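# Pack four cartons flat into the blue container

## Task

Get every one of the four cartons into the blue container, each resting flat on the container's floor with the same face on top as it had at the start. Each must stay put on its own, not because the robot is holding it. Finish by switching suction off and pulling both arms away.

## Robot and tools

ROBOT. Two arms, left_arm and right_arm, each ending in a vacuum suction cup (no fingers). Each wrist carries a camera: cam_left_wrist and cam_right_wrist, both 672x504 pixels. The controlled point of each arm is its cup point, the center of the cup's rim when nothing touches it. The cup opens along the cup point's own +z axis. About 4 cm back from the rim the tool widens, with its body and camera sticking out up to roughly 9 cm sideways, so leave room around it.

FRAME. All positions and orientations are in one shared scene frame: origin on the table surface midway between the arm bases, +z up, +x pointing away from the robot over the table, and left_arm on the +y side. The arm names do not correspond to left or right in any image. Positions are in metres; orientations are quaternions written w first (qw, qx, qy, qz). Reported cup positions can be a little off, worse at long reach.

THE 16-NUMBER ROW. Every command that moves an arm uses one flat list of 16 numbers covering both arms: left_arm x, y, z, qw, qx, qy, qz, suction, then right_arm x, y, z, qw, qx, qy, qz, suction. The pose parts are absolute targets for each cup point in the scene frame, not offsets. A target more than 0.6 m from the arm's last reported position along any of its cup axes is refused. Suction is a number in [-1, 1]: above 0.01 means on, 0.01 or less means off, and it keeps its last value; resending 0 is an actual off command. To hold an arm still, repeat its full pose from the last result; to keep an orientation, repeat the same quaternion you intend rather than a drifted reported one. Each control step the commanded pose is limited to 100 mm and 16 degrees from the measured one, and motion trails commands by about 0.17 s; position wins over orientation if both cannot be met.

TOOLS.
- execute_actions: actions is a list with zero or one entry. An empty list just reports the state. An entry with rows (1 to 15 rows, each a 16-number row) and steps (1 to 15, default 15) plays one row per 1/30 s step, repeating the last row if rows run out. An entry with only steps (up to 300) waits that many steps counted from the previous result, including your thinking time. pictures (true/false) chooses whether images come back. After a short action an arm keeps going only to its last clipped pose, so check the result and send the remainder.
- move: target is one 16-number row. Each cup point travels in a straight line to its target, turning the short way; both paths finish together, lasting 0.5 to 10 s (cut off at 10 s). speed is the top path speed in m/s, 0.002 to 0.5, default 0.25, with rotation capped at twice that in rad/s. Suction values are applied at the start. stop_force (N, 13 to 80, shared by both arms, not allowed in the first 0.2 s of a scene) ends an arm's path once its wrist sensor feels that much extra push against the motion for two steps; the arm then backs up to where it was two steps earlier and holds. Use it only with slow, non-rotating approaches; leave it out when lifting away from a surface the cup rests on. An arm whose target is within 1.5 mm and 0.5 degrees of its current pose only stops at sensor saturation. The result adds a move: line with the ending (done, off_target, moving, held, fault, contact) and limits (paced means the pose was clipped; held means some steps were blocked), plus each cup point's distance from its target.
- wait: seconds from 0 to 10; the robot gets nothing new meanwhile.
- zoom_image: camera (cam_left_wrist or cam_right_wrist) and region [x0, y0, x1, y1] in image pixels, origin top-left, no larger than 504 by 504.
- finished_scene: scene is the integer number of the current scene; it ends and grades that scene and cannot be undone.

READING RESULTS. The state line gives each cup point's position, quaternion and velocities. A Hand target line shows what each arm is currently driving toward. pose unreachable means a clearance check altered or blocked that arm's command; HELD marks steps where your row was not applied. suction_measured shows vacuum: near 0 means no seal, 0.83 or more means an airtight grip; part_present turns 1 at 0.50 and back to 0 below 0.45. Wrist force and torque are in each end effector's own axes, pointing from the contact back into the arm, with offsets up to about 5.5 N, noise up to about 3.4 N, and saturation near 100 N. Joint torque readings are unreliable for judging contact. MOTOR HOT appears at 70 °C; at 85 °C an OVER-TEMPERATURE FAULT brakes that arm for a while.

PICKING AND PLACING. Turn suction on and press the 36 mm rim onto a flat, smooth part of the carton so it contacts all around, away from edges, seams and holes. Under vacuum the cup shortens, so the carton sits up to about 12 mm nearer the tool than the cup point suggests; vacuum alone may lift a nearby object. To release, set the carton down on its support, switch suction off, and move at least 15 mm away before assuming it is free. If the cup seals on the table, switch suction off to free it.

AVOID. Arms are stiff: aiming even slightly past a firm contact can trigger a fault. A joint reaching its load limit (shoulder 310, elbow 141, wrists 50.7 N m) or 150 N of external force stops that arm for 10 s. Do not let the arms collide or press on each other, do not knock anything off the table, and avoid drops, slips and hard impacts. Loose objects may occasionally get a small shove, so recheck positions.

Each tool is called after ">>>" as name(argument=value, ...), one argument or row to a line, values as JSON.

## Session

>>> execute_actions(
  actions=[],
)

Scene clock: 0.00 s of 6000.00 s.
left_arm: end_effector_position=(+0.5808, +0.6565, +0.1997) suction_measured=0.01 part_present=0 end_effector_quat_wxyz=(+0.000, -0.246, +0.969, +0.000) end_effector_velocity=(-0.000, -0.000, -0.000) end_effector_angular_velocity=(-0.001, +0.001, +0.001) | right_arm: end_effector_position=(+0.5734, -0.3945, +0.1996) suction_measured=0.00 part_present=0 end_effector_quat_wxyz=(-0.000, +0.188, +0.982, +0.001) end_effector_velocity=(-0.000, +0.000, -0.000) end_effector_angular_velocity=(+0.000, +0.001, +0.000)
Joint positions: left_arm=[-0.281 -1.557  2.143 -2.158 -1.57   2.339] | right_arm=[-0.279 -1.557  2.143 -2.157 -1.569 -2.897]
Joint velocities: left_arm=[-0.     0.     0.001 -0.    -0.001 -0.001] | right_arm=[ 0.  0.  0.  0.  0. -0.]
Joint torques (N m, as the arm reports them, + toward a larger angle): no reading
Wrist force (N, on the end effector, along its own x y z axes, offset not removed): no reading
Wrist torque (N m, same axes, about the end effector's origin, offset not removed): no reading
Hand target (left_arm): +0.581, +0.657, +0.200; +0.000, -0.246, +0.969, +0.000
Hand target (right_arm): +0.573, -0.394, +0.200; -0.000, +0.188, +0.982, +0.001
camera_calibration (this result's frames):
cam_left_wrist: T_world_to_cam=[[0.512599, -0.858612, 0.0052599, 0.269284], [-0.759713, -0.450684, 0.468742, 0.661736], [-0.400097, -0.244273, -0.883319, 0.649326], [0, 0, 0, 1]] pos_world=[0.624489, 0.688057, 0.261962]
cam_right_wrist: T_world_to_cam=[[-0.40073, -0.916046, 0.0166139, -0.12298], [-0.821848, 0.367419, 0.435396, 0.556782], [-0.404947, 0.160822, -0.900086, 0.553681], [0, 0, 0, 1]] pos_world=[0.632519, -0.406272, 0.257983]

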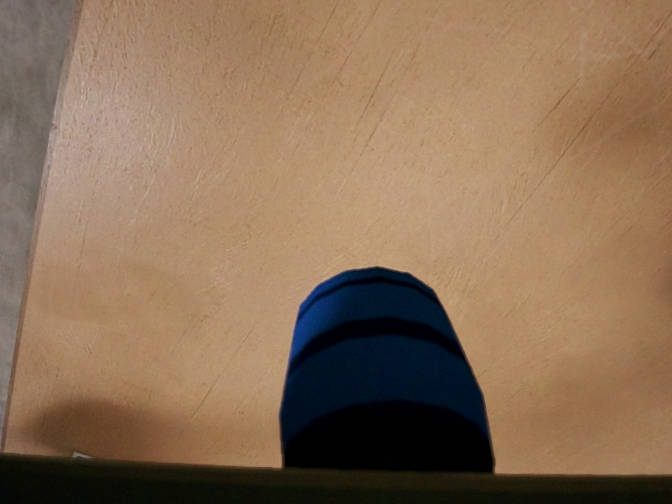

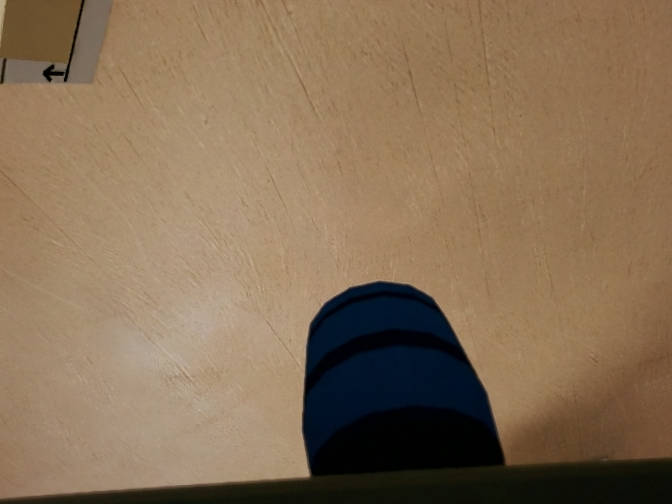

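>>> move(
  target=[0.69,0.33,0.42,0,-0.246,0.969,0,0,0.66,-0.25,0.42,0,0.188,0.982,0,0],
  speed=0.4,
)

Scene clock: 4.37 s of 6000.00 s.
left_arm: end_effector_position=(+0.6894, +0.3303, +0.4200) suction_measured=0.01 part_present=0 end_effector_quat_wxyz=(+0.000, -0.246, +0.969, -0.000) end_effector_velocity=(+0.002, -0.002, +0.002) end_effector_angular_velocity=(+0.001, -0.001, -0.001) | right_arm: end_effector_position=(+0.6593, -0.2499, +0.4200) suction_measured=0.00 part_present=0 end_effector_quat_wxyz=(-0.000, +0.188, +0.982, -0.000) end_effector_velocity=(+0.001, +0.001, +0.001) end_effector_angular_velocity=(-0.000, +0.001, +0.000)
Joint positions: left_arm=[-0.625 -1.391  1.543 -1.722 -1.571  1.994] | right_arm=[-0.058 -1.501  1.666 -1.736 -1.571 -2.676]
Joint velocities: left_arm=[-0.001  0.003 -0.007  0.004  0.001 -0.   ] | right_arm=[ 0.001  0.002 -0.004  0.003 -0.     0.001]
Joint torques (N m, as the arm reports them, + toward a larger angle): left_arm=[-16.79 -50.56 -56.12   0.05   1.04  -3.78] | right_arm=[ 11.85 -42.57 -54.95  -0.51  -1.99   1.59]
Wrist force (N, on the end effector, along its own x y z axes, offset not removed): left_arm=[-0.9 0.5 -2.1] | right_arm=[2.1 1.8 2.3]
Wrist torque (N m, same axes, about the end effector's origin, offset not removed): left_arm=[0.11 0.07 0.04] | right_arm=[0.04 -0.47 0.21]
Hand target (left_arm): +0.690, +0.330, +0.420; +0.000, -0.246, +0.969, -0.000
Hand target (right_arm): +0.659, -0.250, +0.420; -0.000, +0.188, +0.982, -0.000
Off the commanded pose (left_arm): 0.001 m, 0 deg.
Off the commanded pose (right_arm): 0.001 m, 0 deg.
move: done
camera_calibration (this result's frames):
cam_left_wrist: T_world_to_cam=[[0.513022, -0.858357, 0.00560794, -0.0682629], [-0.759216, -0.450699, 0.469533, 0.49329], [-0.4005, -0.245138, -0.882897, 0.808138], [0, 0, 0, 1]] pos_world=[0.733193, 0.361837, 0.48227]
cam_right_wrist: T_world_to_cam=[[-0.400658, -0.916046, 0.0182482, 0.0394812], [-0.821711, 0.368065, 0.435107, 0.478545], [-0.405295, 0.159334, -0.900194, 0.763488], [0, 0, 0, 1]] pos_world=[0.718482, -0.261619, 0.478348]

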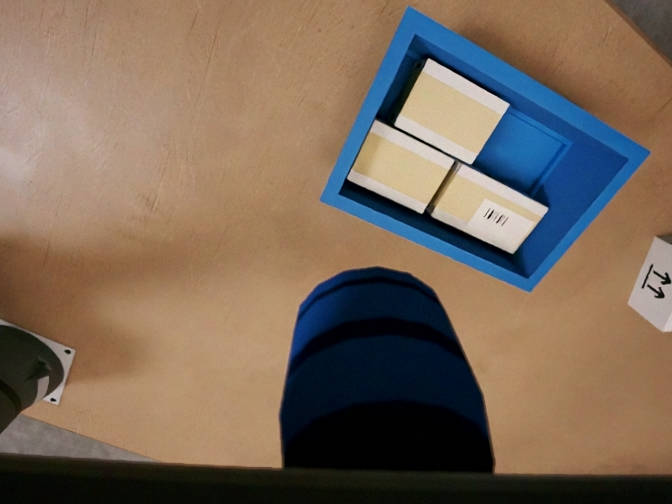

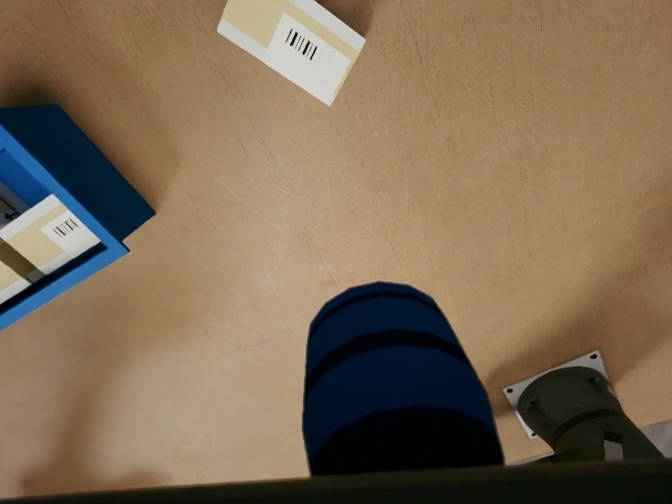

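>>> move(
  target=[0.75,0.11,0.27,0,0.084,0.996,0,0,0.75,-0.27,0.28,0,0.188,0.982,0,0],
  speed=0.4,
)

Scene clock: 13.83 s of 6000.00 s.
left_arm: end_effector_position=(+0.7499, +0.1101, +0.2703) suction_measured=0.01 part_present=0 end_effector_quat_wxyz=(+0.000, +0.084, +0.996, -0.000) end_effector_velocity=(+0.001, -0.002, -0.001) end_effector_angular_velocity=(+0.002, -0.000, -0.006) | right_arm: end_effector_position=(+0.7501, -0.2698, +0.2801) suction_measured=0.00 part_present=0 end_effector_quat_wxyz=(+0.000, +0.188, +0.982, -0.000) end_effector_velocity=(+0.001, -0.000, -0.001) end_effector_angular_velocity=(-0.000, +0.001, -0.000)
Joint positions: left_arm=[-0.768 -1.068  1.37  -1.873 -1.571  2.516] | right_arm=[-0.092 -1.307  1.691 -1.956 -1.571 -2.71 ]
Joint velocities: left_arm=[-0.001  0.004 -0.005  0.002  0.001  0.005] | right_arm=[-0.     0.002 -0.001 -0.001 -0.    -0.   ]
Joint torques (N m, as the arm reports them, + toward a larger angle): left_arm=[-16.58 -71.97 -55.45   0.18  -1.87   4.11] | right_arm=[ -7.64 -53.68 -51.96  -7.61   1.42  -2.14]
Wrist force (N, on the end effector, along its own x y z axes, offset not removed): left_arm=[-0.4 -3.6 -1.2] | right_arm=[1.2 1.4 3.3]
Wrist torque (N m, same axes, about the end effector's origin, offset not removed): left_arm=[-0.57 0.06 0.16] | right_arm=[-0.02 -0.35 0.05]
Hand target (left_arm): +0.750, +0.110, +0.270; +0.000, +0.084, +0.996, -0.000
Hand target (right_arm): +0.750, -0.270, +0.280; +0.000, +0.188, +0.982, +0.000
Off the commanded pose (left_arm): 0.000 m, 0 deg.
Off the commanded pose (right_arm): 0.000 m, 0 deg.
After step 90, 4.93 s passed at rest.
move: done
camera_calibration (this result's frames):
cam_left_wrist: T_world_to_cam=[[-0.125749, -0.992047, 0.00545455, 0.206338], [-0.875689, 0.11358, 0.469327, 0.53552], [-0.466214, 0.054241, -0.883007, 0.662525], [0, 0, 0, 1]] pos_world=[0.803775, 0.107936, 0.332555]
cam_right_wrist: T_world_to_cam=[[-0.400669, -0.916043, 0.0181273, 0.0602104], [-0.821868, 0.368082, 0.434798, 0.621528], [-0.404966, 0.159312, -0.900346, 0.677358], [0, 0, 0, 1]] pos_world=[0.809245, -0.281529, 0.338526]

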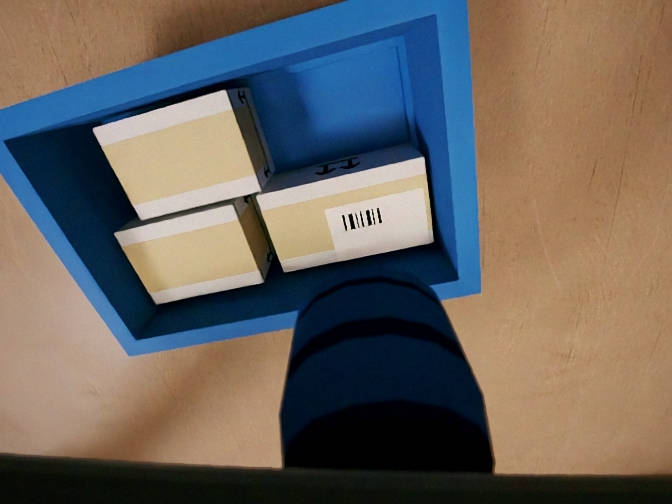

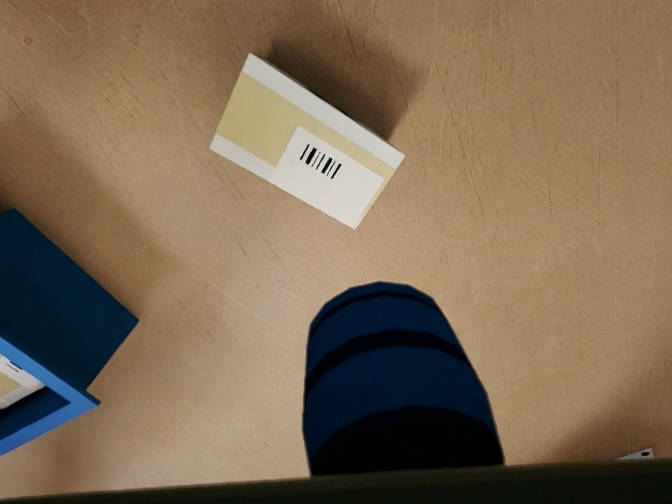

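>>> zoom_image(
  camera="cam_left_wrist",
  region=[80,0,500,315],
)

>>> zoom_image(
  camera="cam_right_wrist",
  region=[180,30,440,250],
)

Region (80, 0, 500, 315) of cam_left_wrist's 672x504 image, scaled by 1.200, with more detail than that image has; it fills the top 378 rows of this view, and the rest is white.

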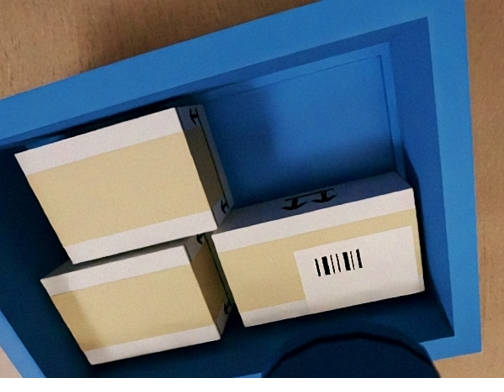

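Region (180, 30, 440, 250) of cam_right_wrist's 672x504 image, scaled by 1.938, with more detail than that image has; it fills the top 426 rows of this view, and the rest is white.

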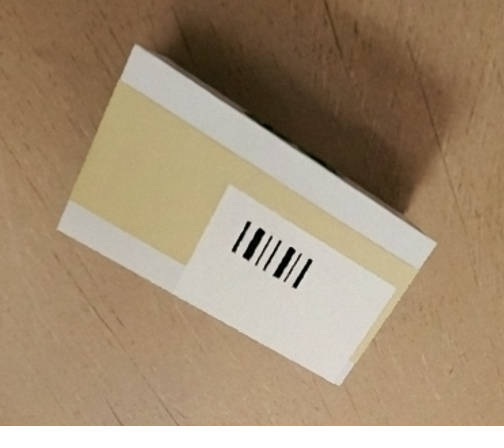

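>>> move(
  target=[0.756,0.232,0.17,0,0.953,0.304,0,0,0.774,-0.244,0.13,0,-0.563,0.826,0,0],
  speed=0.4,
)

>>> move(
  target=[0.756,0.232,0.095,0,0.953,0.304,0,1,0.774,-0.244,0.095,0,-0.563,0.826,0,1],
  speed=0.08,
)

>>> move(
  target=[0.756,0.232,0.045,0,0.953,0.304,0,1,0.774,-0.244,0.045,0,-0.563,0.826,0,1],
  speed=0.01,
  stop_force=13,
)

Scene clock: 77.63 s of 6000.00 s.
left_arm: end_effector_position=(+0.7562, +0.2319, +0.1700) suction_measured=0.01 part_present=0 end_effector_quat_wxyz=(-0.000, +0.952, +0.305, +0.000) end_effector_velocity=(-0.000, +0.000, -0.000) end_effector_angular_velocity=(-0.001, +0.001, -0.011) | right_arm: end_effector_position=(+0.7741, -0.2440, +0.1300) suction_measured=0.00 part_present=0 end_effector_quat_wxyz=(-0.000, -0.563, +0.827, -0.000) end_effector_velocity=(-0.000, +0.001, -0.002) end_effector_angular_velocity=(+0.000, +0.002, +0.008)
Joint positions: left_arm=[-0.667 -1.094  1.602 -2.078 -1.571  4.972] | right_arm=[-0.062 -1.143  1.759 -2.187 -1.571 -4.255]
Joint velocities: left_arm=[ 0.001 -0.     0.001 -0.001 -0.001  0.012] | right_arm=[ 0.001  0.002  0.    -0.     0.    -0.007]
Joint torques (N m, as the arm reports them, + toward a larger angle): left_arm=[  18.77 -105.45  -28.42   -7.14   -1.96    4.13] | right_arm=[ 10.55 -64.64 -33.37  -7.2    2.4   -1.85]
Wrist force (N, on the end effector, along its own x y z axes, offset not removed): left_arm=[-3.3 0.1 -2.8] | right_arm=[1.6 4.1 2.9]
Wrist torque (N m, same axes, about the end effector's origin, offset not removed): left_arm=[0.04 0.35 0.08] | right_arm=[0.51 -0.39 0.08]
Hand target (left_arm): +0.756, +0.232, +0.170; -0.000, +0.953, +0.304, +0.000
Hand target (right_arm): +0.774, -0.244, +0.130; -0.000, -0.563, +0.826, +0.000
Off the commanded pose (left_arm): 0.000 m, 0 deg.
Off the commanded pose (right_arm): 0.000 m, 0 deg.
After step 90, 57.20 s passed at rest.
move: done
camera_calibration (this result's frames):
cam_left_wrist: T_world_to_cam=[[-0.613476, 0.789695, 0.00533173, 0.284198], [0.698714, 0.539626, 0.469683, -0.715079], [0.368029, 0.291865, -0.882819, -0.115695], [0, 0, 0, 1]] pos_world=[0.716564, 0.195213, 0.232207]
cam_right_wrist: T_world_to_cam=[[0.917336, -0.397704, 0.0180887, -0.797535], [-0.36538, -0.822997, 0.434941, 0.0530385], [-0.158091, -0.405596, -0.900277, 0.218869], [0, 0, 0, 1]] pos_world=[0.785588, -0.18476, 0.188401]

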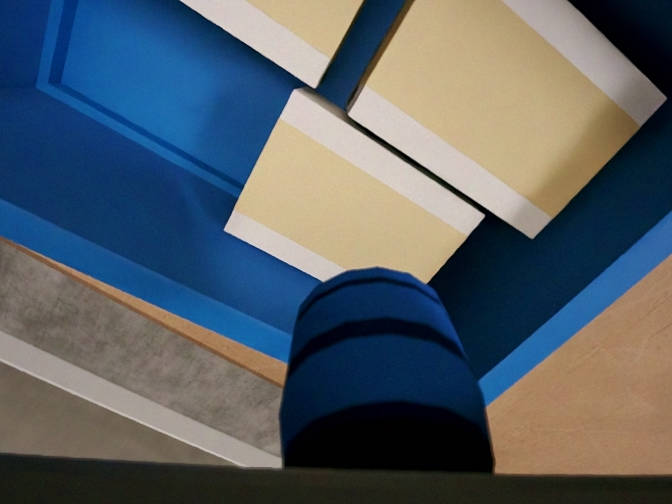

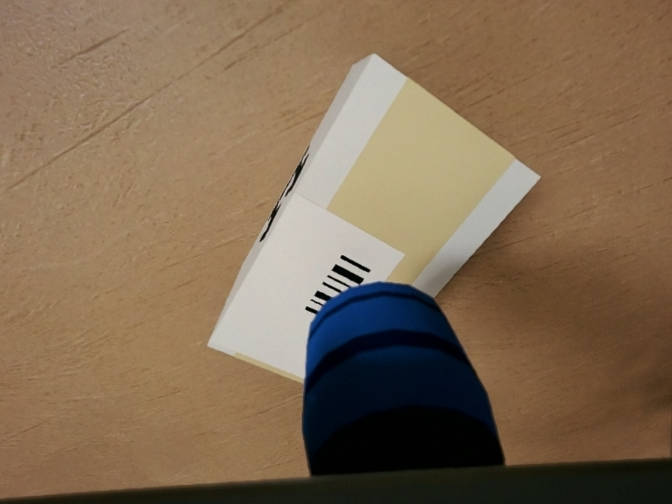

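Scene clock: 79.07 s of 6000.00 s.
left_arm: end_effector_position=(+0.7560, +0.2319, +0.0952) suction_measured=0.01 part_present=0 end_effector_quat_wxyz=(+0.000, +0.953, +0.304, +0.000) end_effector_velocity=(-0.000, -0.000, -0.002) end_effector_angular_velocity=(-0.001, +0.001, -0.000) | right_arm: end_effector_position=(+0.7740, -0.2440, +0.0951) suction_measured=0.00 part_present=0 end_effector_quat_wxyz=(+0.000, -0.563, +0.826, -0.000) end_effector_velocity=(-0.000, -0.000, -0.002) end_effector_angular_velocity=(-0.001, +0.001, -0.000)
Joint positions: left_arm=[-0.667 -1.029  1.651 -2.193 -1.571  4.973] | right_arm=[-0.062 -1.108  1.781 -2.244 -1.571 -4.256]
Joint velocities: left_arm=[-0.     0.002  0.001 -0.003 -0.002  0.   ] | right_arm=[-0.     0.002  0.001 -0.002 -0.001  0.   ]
Joint torques (N m, as the arm reports them, + toward a larger angle): left_arm=[ 17.59 -69.47 -25.03  -6.78  -1.95   4.1 ] | right_arm=[ -8.54 -65.78 -32.82  -7.36   2.46  -2.2 ]
Wrist force (N, on the end effector, along its own x y z axes, offset not removed): left_arm=[-5.5 0.7 -1.9] | right_arm=[1.7 2.3 4.6]
Wrist torque (N m, same axes, about the end effector's origin, offset not removed): left_arm=[0.47 0.80 0.17] | right_arm=[0.23 -0.41 0.13]
Hand target (left_arm): +0.756, +0.232, +0.095; -0.000, +0.953, +0.304, -0.000
Hand target (right_arm): +0.774, -0.244, +0.095; -0.000, -0.563, +0.826, +0.000
Off the commanded pose (left_arm): 0.000 m, 0 deg.
Off the commanded pose (right_arm): 0.000 m, 0 deg.
move: done
camera_calibration (this result's frames):
cam_left_wrist: T_world_to_cam=[[-0.612362, 0.79056, 0.00520202, 0.283439], [0.699488, 0.538729, 0.469561, -0.680288], [0.368414, 0.29118, -0.882885, -0.181792], [0, 0, 0, 1]] pos_world=[0.716396, 0.195349, 0.157461]
cam_right_wrist: T_world_to_cam=[[0.917661, -0.39695, 0.0181157, -0.796942], [-0.364726, -0.82332, 0.434877, 0.0676017], [-0.15771, -0.405677, -0.900308, 0.187093], [0, 0, 0, 1]] pos_world=[0.785485, -0.184789, 0.15348]

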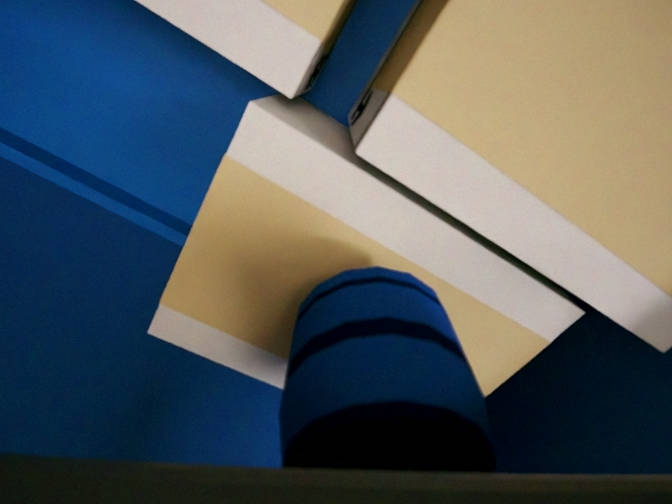

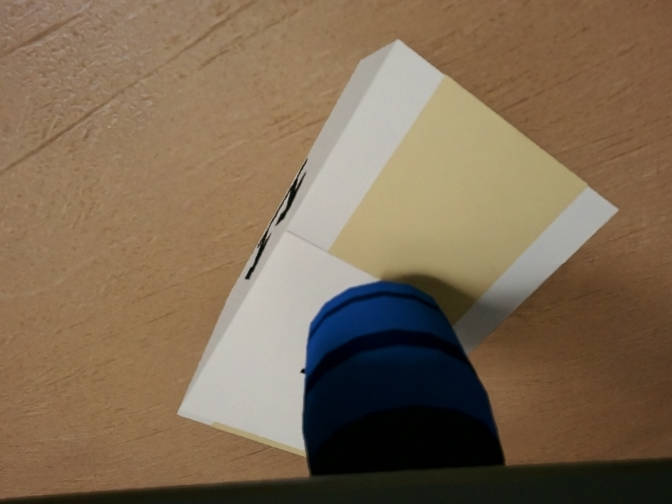

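Scene clock: 82.53 s of 6000.00 s.
left_arm: end_effector_position=(+0.7560, +0.2320, +0.0677) suction_measured=0.86 part_present=1 end_effector_quat_wxyz=(-0.000, +0.953, +0.304, -0.000) end_effector_velocity=(+0.000, -0.001, +0.001) end_effector_angular_velocity=(-0.001, +0.000, +0.000) | right_arm: end_effector_position=(+0.7741, -0.2440, +0.0644) suction_measured=0.91 part_present=1 end_effector_quat_wxyz=(+0.000, -0.563, +0.826, -0.000) end_effector_velocity=(-0.001, +0.001, +0.003) end_effector_angular_velocity=(-0.000, +0.002, +0.001)
Joint positions: left_arm=[-0.667 -1.002  1.665 -2.234 -1.571  4.973] | right_arm=[-0.062 -1.075  1.797 -2.293 -1.571 -4.256]
Joint velocities: left_arm=[-0.    -0.    -0.001  0.001 -0.001 -0.   ] | right_arm=[ 0.001 -0.003 -0.001  0.007 -0.    -0.   ]
Joint torques (N m, as the arm reports them, + toward a larger angle): left_arm=[ 12.98 -86.19 -38.49   0.5    2.     4.16] | right_arm=[ -2.5  -64.87 -33.26   0.41  -0.89  -1.79]
Wrist force (N, on the end effector, along its own x y z axes, offset not removed): left_arm=[-5.9 -8.6 -27.0] | right_arm=[9.7 15.4 -33.2]
Wrist torque (N m, same axes, about the end effector's origin, offset not removed): left_arm=[-0.15 0.14 0.12] | right_arm=[0.42 -0.64 0.09]
Hand target (left_arm): +0.756, +0.232, +0.068; +0.000, +0.953, +0.304, +0.000
Hand target (right_arm): +0.774, -0.244, +0.065; +0.000, -0.563, +0.826, -0.000
Off the commanded pose (left_arm): 0.023 m, 0 deg.
Off the commanded pose (right_arm): 0.019 m, 0 deg.
move: contact (left_arm, right_arm)
camera_calibration (this result's frames):
cam_left_wrist: T_world_to_cam=[[-0.612374, 0.790551, 0.00524825, 0.283572], [0.699511, 0.538737, 0.469517, -0.667357], [0.368349, 0.291191, -0.882908, -0.206089], [0, 0, 0, 1]] pos_world=[0.716389, 0.195364, 0.129889]
cam_right_wrist: T_world_to_cam=[[0.917654, -0.396959, 0.0182872, -0.796425], [-0.364823, -0.823336, 0.434767, 0.081056], [-0.157528, -0.405637, -0.900357, 0.159307], [0, 0, 0, 1]] pos_world=[0.785509, -0.18479, 0.122757]

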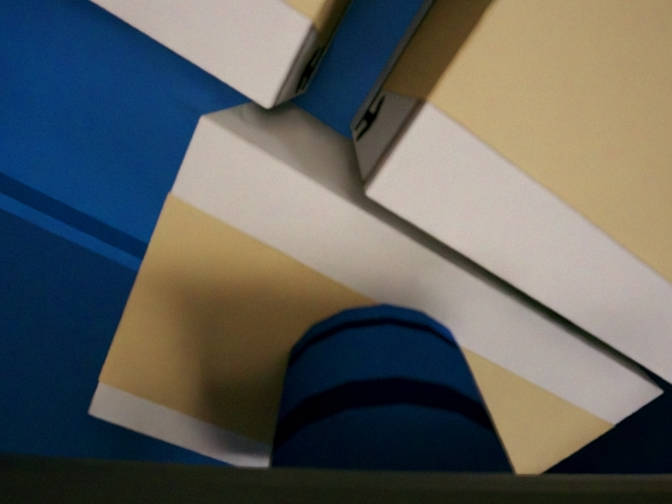

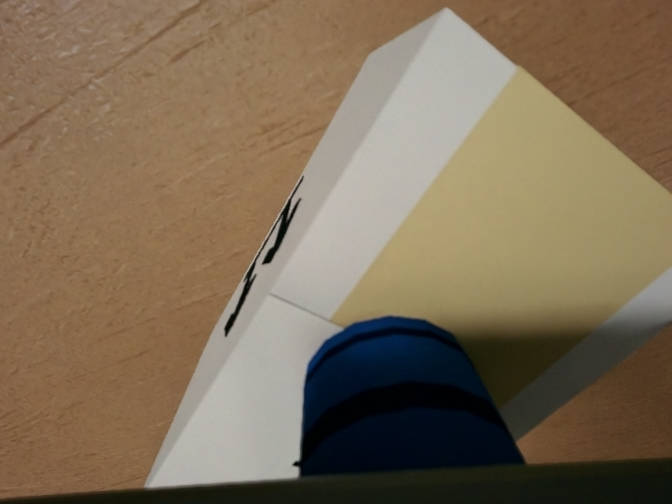

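>>> move(
  target=[0.756,0.232,0.074,0,0.953,0.304,0,1,0.774,-0.244,0.23,0,-0.563,0.826,0,1],
  speed=0.15,
)

>>> move(
  target=[0.753,0.261,0.074,0,0.953,0.304,0,1,0.774,-0.22,0.23,0,-0.65,0.76,0,1],
  speed=0.015,
  stop_force=13,
)

Scene clock: 93.90 s of 6000.00 s.
left_arm: end_effector_position=(+0.7560, +0.2320, +0.0740) suction_measured=0.86 part_present=1 end_effector_quat_wxyz=(-0.000, +0.953, +0.304, -0.000) end_effector_velocity=(+0.000, +0.000, +0.000) end_effector_angular_velocity=(+0.000, -0.001, +0.001) | right_arm: end_effector_position=(+0.7738, -0.2439, +0.2298) suction_measured=0.91 part_present=1 end_effector_quat_wxyz=(+0.000, -0.563, +0.826, +0.000) end_effector_velocity=(-0.000, +0.000, +0.003) end_effector_angular_velocity=(-0.000, +0.000, +0.000)
Joint positions: left_arm=[-0.667 -1.009  1.662 -2.224 -1.571  4.973] | right_arm=[-0.062 -1.227  1.68  -2.024 -1.571 -4.256]
Joint velocities: left_arm=[ 0.    -0.    -0.001  0.     0.001 -0.001] | right_arm=[ 0.    -0.002 -0.003  0.006 -0.    -0.   ]
Joint torques (N m, as the arm reports them, + toward a larger angle): left_arm=[  14.93 -113.02  -49.12   -0.52    1.69    4.1 ] | right_arm=[ -6.44 -92.24 -53.08  -1.49  -0.26  -1.81]
Wrist force (N, on the end effector, along its own x y z axes, offset not removed): left_arm=[-3.8 -2.5 4.6] | right_arm=[1.4 0.2 5.4]
Wrist torque (N m, same axes, about the end effector's origin, offset not removed): left_arm=[-0.51 0.56 0.18] | right_arm=[-0.19 -0.47 0.16]
Hand target (left_arm): +0.756, +0.232, +0.074; -0.000, +0.953, +0.304, +0.000
Hand target (right_arm): +0.774, -0.244, +0.230; +0.000, -0.563, +0.826, -0.000
Off the commanded pose (left_arm): 0.000 m, 0 deg.
Off the commanded pose (right_arm): 0.000 m, 0 deg.
After step 90, 6.73 s passed at rest.
move: done
camera_calibration (this result's frames):
cam_left_wrist: T_world_to_cam=[[-0.612372, 0.790553, 0.00520516, 0.283472], [0.699483, 0.538736, 0.46956, -0.670309], [0.368408, 0.291186, -0.882885, -0.200541], [0, 0, 0, 1]] pos_world=[0.716341, 0.195415, 0.13622]
cam_right_wrist: T_world_to_cam=[[0.917683, -0.3969, 0.0181209, -0.799163], [-0.364688, -0.823352, 0.434848, 0.00896258], [-0.157671, -0.405661, -0.900321, 0.308291], [0, 0, 0, 1]] pos_world=[0.785256, -0.184747, 0.288145]

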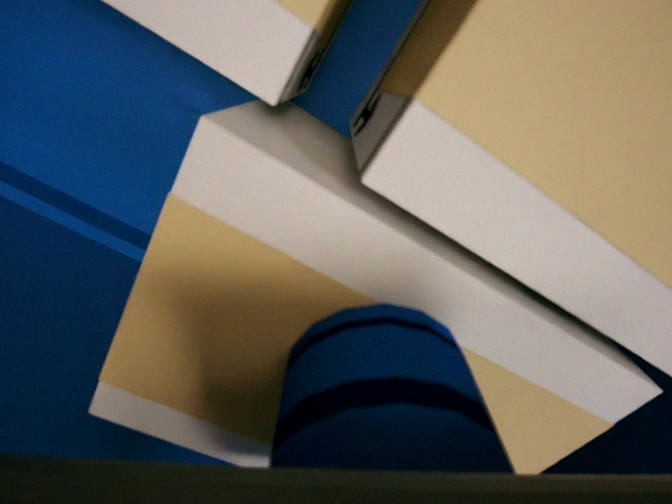

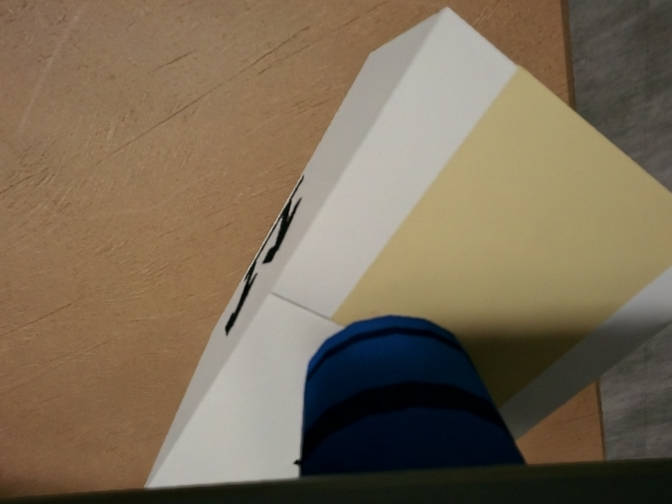

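Scene clock: 101.40 s of 6000.00 s.
left_arm: end_effector_position=(+0.7530, +0.2609, +0.0740) suction_measured=0.86 part_present=1 end_effector_quat_wxyz=(-0.000, +0.953, +0.304, +0.000) end_effector_velocity=(+0.000, +0.001, +0.000) end_effector_angular_velocity=(+0.001, -0.001, +0.001) | right_arm: end_effector_position=(+0.7739, -0.2201, +0.2300) suction_measured=0.91 part_present=1 end_effector_quat_wxyz=(-0.000, -0.650, +0.760, +0.000) end_effector_velocity=(+0.000, +0.000, -0.001) end_effector_angular_velocity=(+0.000, +0.001, +0.006)
Joint positions: left_arm=[-0.644 -1.03   1.699 -2.24  -1.571  4.997] | right_arm=[-0.034 -1.216  1.665 -2.019 -1.571 -4.445]
Joint velocities: left_arm=[ 0.001 -0.001  0.001 -0.     0.002  0.   ] | right_arm=[ 0.     0.001 -0.    -0.     0.    -0.006]
Joint torques (N m, as the arm reports them, + toward a larger angle): left_arm=[  24.83 -106.49  -22.23   -6.05    1.82    3.85] | right_arm=[ 10.63 -66.74 -54.71  -1.22  -2.06  -2.24]
Wrist force (N, on the end effector, along its own x y z axes, offset not removed): left_arm=[-0.1 -2.5 -4.4] | right_arm=[0.4 2.9 9.5]
Wrist torque (N m, same axes, about the end effector's origin, offset not removed): left_arm=[-1.25 -0.64 0.20] | right_arm=[0.25 -0.30 0.10]
Hand target (left_arm): +0.753, +0.261, +0.074; -0.000, +0.953, +0.304, +0.000
Hand target (right_arm): +0.774, -0.220, +0.230; -0.000, -0.650, +0.760, +0.000
Off the commanded pose (left_arm): 0.000 m, 0 deg.
Off the commanded pose (right_arm): 0.000 m, 0 deg.
move: done
camera_calibration (this result's frames):
cam_left_wrist: T_world_to_cam=[[-0.612374, 0.790551, 0.00521397, 0.258818], [0.69948, 0.538733, 0.469568, -0.683806], [0.368409, 0.291199, -0.882881, -0.20787], [0, 0, 0, 1]] pos_world=[0.713383, 0.224311, 0.13622]
cam_right_wrist: T_world_to_cam=[[0.981747, -0.18933, 0.0180753, -0.793709], [-0.178229, -0.882665, 0.434899, -0.128818], [-0.0663849, -0.430182, -0.900298, 0.242161], [0, 0, 0, 1]] pos_world=[0.772338, -0.159803, 0.288386]

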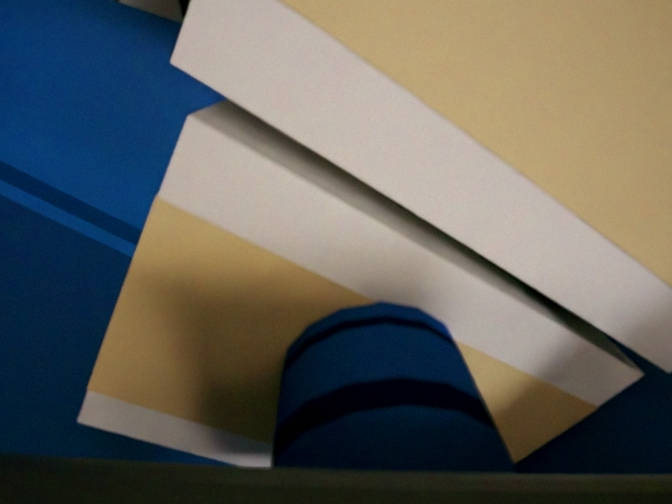

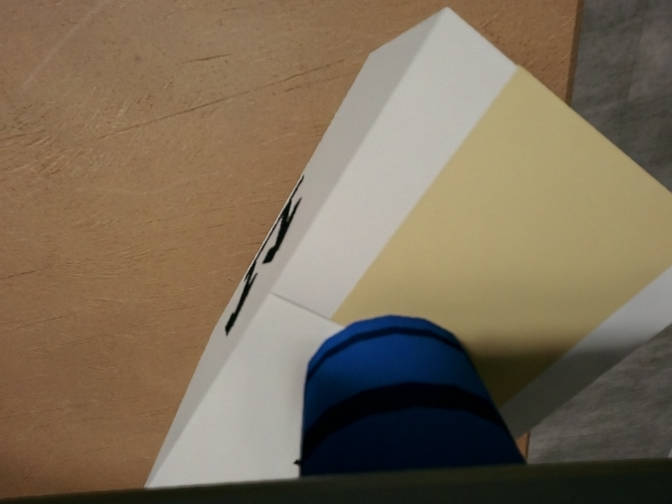

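>>> move(
  target=[0.7535,0.257,0.069,0,0.953,0.304,0,1,0.774,-0.22,0.23,0,-0.65,0.76,0,1],
  speed=0.02,
)

>>> move(
  target=[0.76,0.23,0.27,0,0.7,0.714,0,0,0.774,-0.22,0.23,0,-0.65,0.76,0,1],
  speed=0.15,
)

Scene clock: 106.87 s of 6000.00 s.
left_arm: end_effector_position=(+0.7535, +0.2572, +0.0692) suction_measured=0.86 part_present=1 end_effector_quat_wxyz=(-0.000, +0.953, +0.304, +0.000) end_effector_velocity=(+0.000, -0.001, -0.002) end_effector_angular_velocity=(+0.001, +0.000, -0.001) | right_arm: end_effector_position=(+0.7740, -0.2200, +0.2300) suction_measured=0.91 part_present=1 end_effector_quat_wxyz=(-0.000, -0.650, +0.760, +0.000) end_effector_velocity=(-0.000, +0.000, -0.002) end_effector_angular_velocity=(-0.000, +0.003, +0.000)
Joint positions: left_arm=[-0.647 -1.022  1.696 -2.245 -1.571  4.994] | right_arm=[-0.034 -1.216  1.665 -2.019 -1.571 -4.446]
Joint velocities: left_arm=[-0.001  0.003 -0.001 -0.002  0.001 -0.   ] | right_arm=[0.    0.002 0.    0.001 0.    0.   ]
Joint torques (N m, as the arm reports them, + toward a larger angle): left_arm=[-13.23 -70.29 -47.01  -7.42   1.96  -3.67] | right_arm=[  7.51 -65.76 -53.07  -2.98  -1.11  -2.03]
Wrist force (N, on the end effector, along its own x y z axes, offset not removed): left_arm=[-1.4 1.8 1.2] | right_arm=[1.5 2.8 7.6]
Wrist torque (N m, same axes, about the end effector's origin, offset not removed): left_arm=[-0.01 -0.28 0.10] | right_arm=[0.22 -0.52 0.08]
Hand target (left_arm): +0.754, +0.257, +0.069; +0.000, +0.953, +0.304, -0.000
Hand target (right_arm): +0.774, -0.220, +0.230; -0.000, -0.650, +0.760, +0.000
Off the commanded pose (left_arm): 0.000 m, 0 deg.
Off the commanded pose (right_arm): 0.000 m, 0 deg.
After step 90, 1.73 s passed at rest.
move: done
camera_calibration (this result's frames):
cam_left_wrist: T_world_to_cam=[[-0.612386, 0.790542, 0.00521585, 0.26207], [0.699473, 0.538743, 0.469568, -0.679862], [0.368403, 0.291205, -0.882881, -0.211167], [0, 0, 0, 1]] pos_world=[0.713828, 0.220586, 0.131439]
cam_right_wrist: T_world_to_cam=[[0.981899, -0.188541, 0.0180842, -0.793679], [-0.177524, -0.882808, 0.434896, -0.129306], [-0.0660308, -0.430234, -0.900299, 0.241911], [0, 0, 0, 1]] pos_world=[0.772331, -0.159715, 0.28838]

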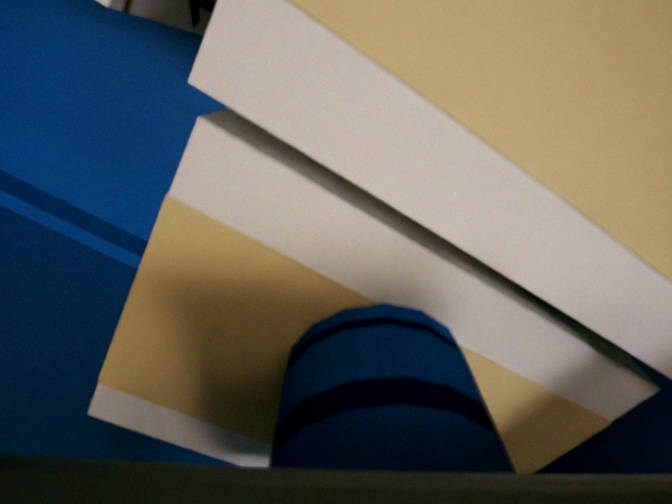

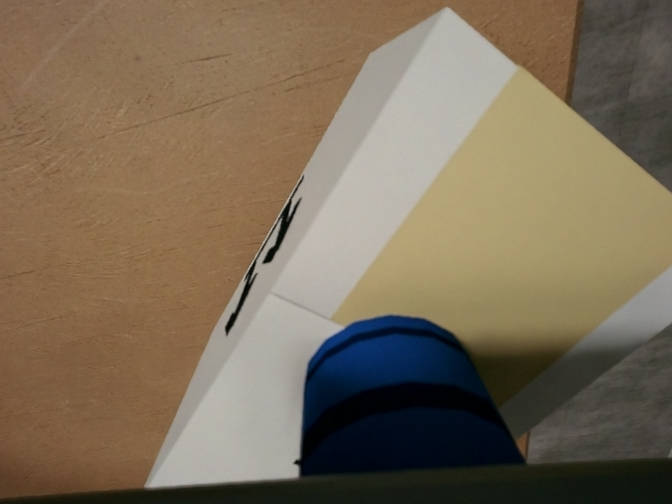

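Scene clock: 110.57 s of 6000.00 s.
left_arm: end_effector_position=(+0.7598, +0.2302, +0.2698) suction_measured=0.01 part_present=0 end_effector_quat_wxyz=(+0.000, +0.701, +0.714, -0.000) end_effector_velocity=(+0.000, -0.000, +0.002) end_effector_angular_velocity=(+0.001, +0.001, +0.013) | right_arm: end_effector_position=(+0.7740, -0.2200, +0.2300) suction_measured=0.91 part_present=1 end_effector_quat_wxyz=(-0.000, -0.650, +0.760, -0.000) end_effector_velocity=(-0.000, +0.000, +0.000) end_effector_angular_velocity=(+0.000, +0.000, +0.000)
Joint positions: left_arm=[-0.666 -1.156  1.502 -1.917 -1.571  4.003] | right_arm=[-0.034 -1.216  1.665 -2.019 -1.571 -4.446]
Joint velocities: left_arm=[-0.    -0.001 -0.004  0.005  0.    -0.013] | right_arm=[ 0.    -0.     0.     0.001  0.    -0.   ]
Joint torques (N m, as the arm reports them, + toward a larger angle): left_arm=[ -17.94 -103.47  -52.64   -0.37    2.06   -3.27] | right_arm=[ -4.69 -64.77 -53.41  -7.84   1.05  -1.79]
Wrist force (N, on the end effector, along its own x y z axes, offset not removed): left_arm=[-4.9 -3.1 0.6] | right_arm=[1.1 2.5 7.6]
Wrist torque (N m, same axes, about the end effector's origin, offset not removed): left_arm=[-0.70 0.66 0.16] | right_arm=[0.11 -0.44 0.05]
Hand target (left_arm): +0.760, +0.230, +0.270; +0.000, +0.700, +0.714, -0.000
Hand target (right_arm): +0.774, -0.220, +0.230; +0.000, -0.650, +0.760, +0.000
Off the commanded pose (left_arm): 0.000 m, 0 deg.
Off the commanded pose (right_arm): 0.000 m, 0 deg.
move: done
camera_calibration (this result's frames):
cam_left_wrist: T_world_to_cam=[[-0.998203, -0.0597037, 0.00521453, 0.775071], [-0.0502731, 0.88153, 0.469445, -0.27311], [-0.0326244, 0.468339, -0.882947, 0.235371], [0, 0, 0, 1]] pos_world=[0.767626, 0.176795, 0.331988]
cam_right_wrist: T_world_to_cam=[[0.981898, -0.18854, 0.0181175, -0.793697], [-0.177538, -0.88281, 0.434887, -0.129292], [-0.0659994, -0.430231, -0.900303, 0.241893], [0, 0, 0, 1]] pos_world=[0.77234, -0.159714, 0.288384]

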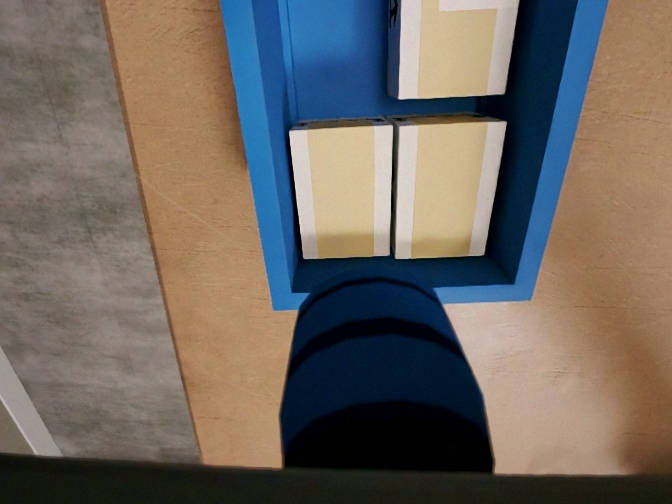

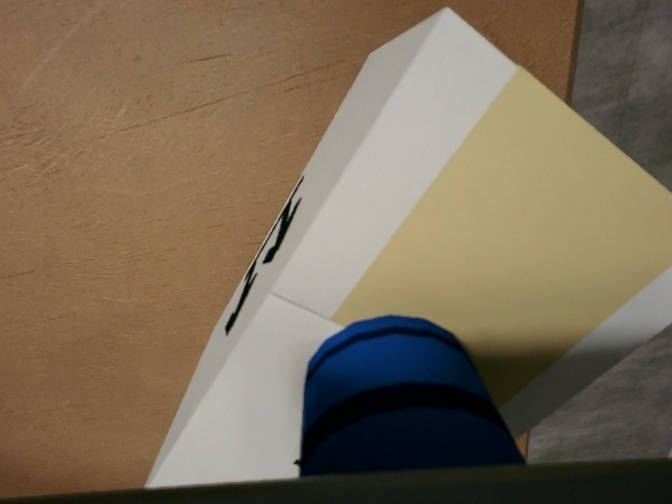

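>>> move(
  target=[0.6,0.6,0.3,0,0.4,0.917,0,0,0.774,-0.1,0.24,0,-0.904,0.427,0,1],
  speed=0.35,
)

>>> move(
  target=[0.6,0.6,0.3,0,0.4,0.917,0,0,0.764,0.13,0.23,0,-0.904,0.427,0,1],
  speed=0.2,
)

Scene clock: 118.20 s of 6000.00 s.
left_arm: end_effector_position=(+0.6003, +0.5999, +0.2997) suction_measured=0.01 part_present=0 end_effector_quat_wxyz=(-0.000, +0.400, +0.917, +0.000) end_effector_velocity=(-0.001, +0.002, +0.000) end_effector_angular_velocity=(+0.000, -0.000, +0.002) | right_arm: end_effector_position=(+0.7737, -0.1001, +0.2400) suction_measured=0.91 part_present=1 end_effector_quat_wxyz=(+0.000, +0.904, -0.427, -0.000) end_effector_velocity=(+0.000, -0.000, -0.001) end_effector_angular_velocity=(-0.000, +0.001, +0.003)
Joint positions: left_arm=[-0.357 -1.604  1.991 -1.958 -1.571  3.583] | right_arm=[ 0.102 -1.156  1.559 -1.973 -1.571 -5.153]
Joint velocities: left_arm=[ 0.002 -0.002  0.002  0.001  0.     0.   ] | right_arm=[-0.     0.001 -0.001  0.001  0.    -0.004]
Joint torques (N m, as the arm reports them, + toward a larger angle): left_arm=[ 19.91 -61.04 -28.92  -0.28   1.57  -3.31] | right_arm=[  9.22 -70.64 -55.61  -1.16   2.18  -1.92]
Wrist force (N, on the end effector, along its own x y z axes, offset not removed): left_arm=[-4.4 -2.2 3.0] | right_arm=[2.0 2.5 8.3]
Wrist torque (N m, same axes, about the end effector's origin, offset not removed): left_arm=[-0.27 0.33 0.09] | right_arm=[0.19 -0.54 0.11]
Hand target (left_arm): +0.600, +0.600, +0.300; -0.000, +0.400, +0.917, +0.000
Hand target (right_arm): +0.774, -0.100, +0.240; +0.000, +0.904, -0.427, -0.000
Off the commanded pose (left_arm): 0.000 m, 0 deg.
Off the commanded pose (right_arm): 0.000 m, 0 deg.
After step 90, 2.70 s passed at rest.
move: done
camera_calibration (this result's frames):
cam_left_wrist: T_world_to_cam=[[-0.704348, -0.709836, 0.00510584, 0.851464], [-0.62494, 0.623487, 0.469802, -0.121465], [-0.336666, 0.327713, -0.882757, 0.350302], [0, 0, 0, 1]] pos_world=[0.641753, 0.565333, 0.361949]
cam_right_wrist: T_world_to_cam=[[0.793678, 0.608075, 0.0179169, -0.545595], [0.541459, -0.719541, 0.434838, -0.567773], [0.277306, -0.33542, -0.900331, 0.0463649], [0, 0, 0, 1]] pos_world=[0.727595, -0.0612214, 0.298408]

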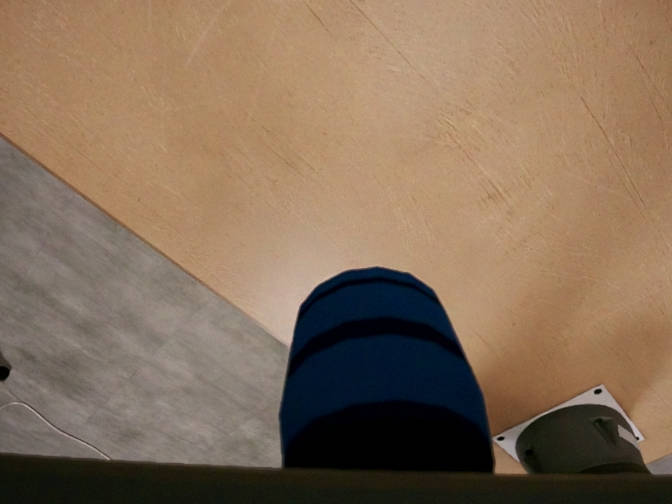

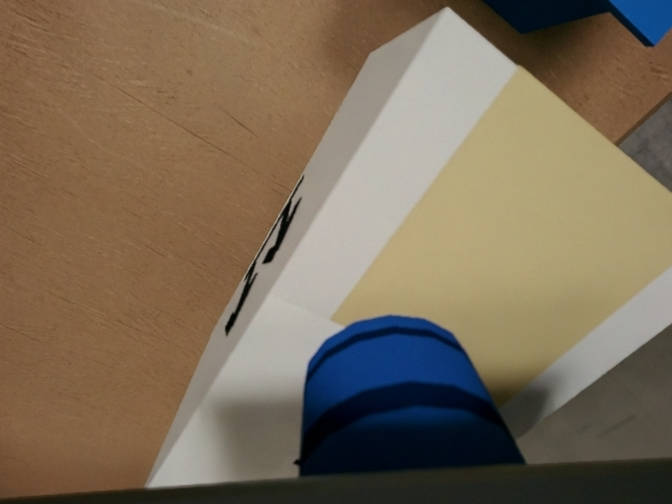

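Scene clock: 119.93 s of 6000.00 s.
left_arm: end_effector_position=(+0.6000, +0.6000, +0.3000) suction_measured=0.01 part_present=0 end_effector_quat_wxyz=(-0.000, +0.400, +0.917, +0.000) end_effector_velocity=(+0.001, +0.000, +0.001) end_effector_angular_velocity=(+0.002, -0.002, +0.001) | right_arm: end_effector_position=(+0.7634, +0.1296, +0.2301) suction_measured=0.91 part_present=1 end_effector_quat_wxyz=(+0.000, +0.904, -0.427, -0.000) end_effector_velocity=(+0.001, +0.002, -0.002) end_effector_angular_velocity=(-0.002, +0.002, -0.001)
Joint positions: left_arm=[-0.357 -1.605  1.991 -1.957 -1.571  3.583] | right_arm=[ 0.332 -0.977  1.298 -1.892 -1.571 -4.923]
Joint velocities: left_arm=[ 0.     0.    -0.001  0.     0.002 -0.001] | right_arm=[ 0.001  0.005 -0.005  0.003 -0.001  0.002]
Joint torques (N m, as the arm reports them, + toward a larger angle): left_arm=[-17.59 -63.22 -29.09  -0.19  -1.95  -3.49] | right_arm=[ 12.07 -87.44 -56.82  -1.    -2.42   1.57]
Wrist force (N, on the end effector, along its own x y z axes, offset not removed): left_arm=[-0.1 -1.2 2.0] | right_arm=[2.1 1.9 9.0]
Wrist torque (N m, same axes, about the end effector's origin, offset not removed): left_arm=[-0.14 -0.29 0.04] | right_arm=[0.10 -0.50 0.03]
Hand target (left_arm): +0.600, +0.600, +0.300; +0.000, +0.400, +0.917, +0.000
Hand target (right_arm): +0.763, +0.130, +0.230; +0.000, +0.904, -0.427, -0.000
Off the commanded pose (left_arm): 0.000 m, 0 deg.
Off the commanded pose (right_arm): 0.001 m, 0 deg.
move: done
camera_calibration (this result's frames):
cam_left_wrist: T_world_to_cam=[[-0.704089, -0.710093, 0.00520386, 0.851266], [-0.625226, 0.623382, 0.469561, -0.121535], [-0.336676, 0.327359, -0.882885, 0.350659], [0, 0, 0, 1]] pos_world=[0.641439, 0.565449, 0.36223]
cam_right_wrist: T_world_to_cam=[[0.79339, 0.608453, 0.0178169, -0.676755], [0.541843, -0.719267, 0.434811, -0.392928], [0.277377, -0.33532, -0.900346, 0.117231], [0, 0, 0, 1]] pos_world=[0.717319, 0.168463, 0.288456]

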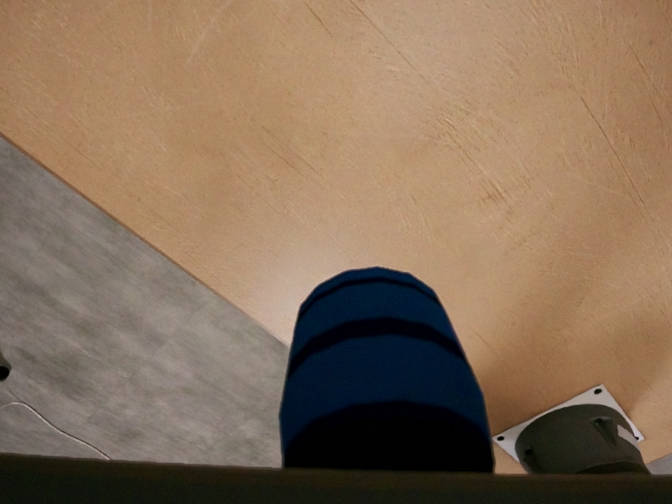

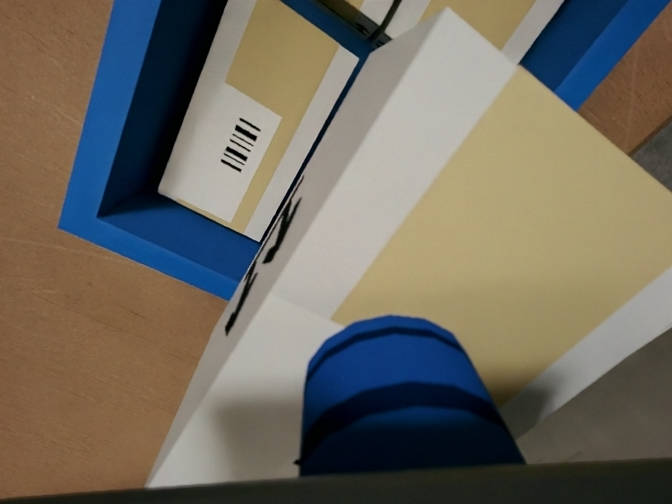

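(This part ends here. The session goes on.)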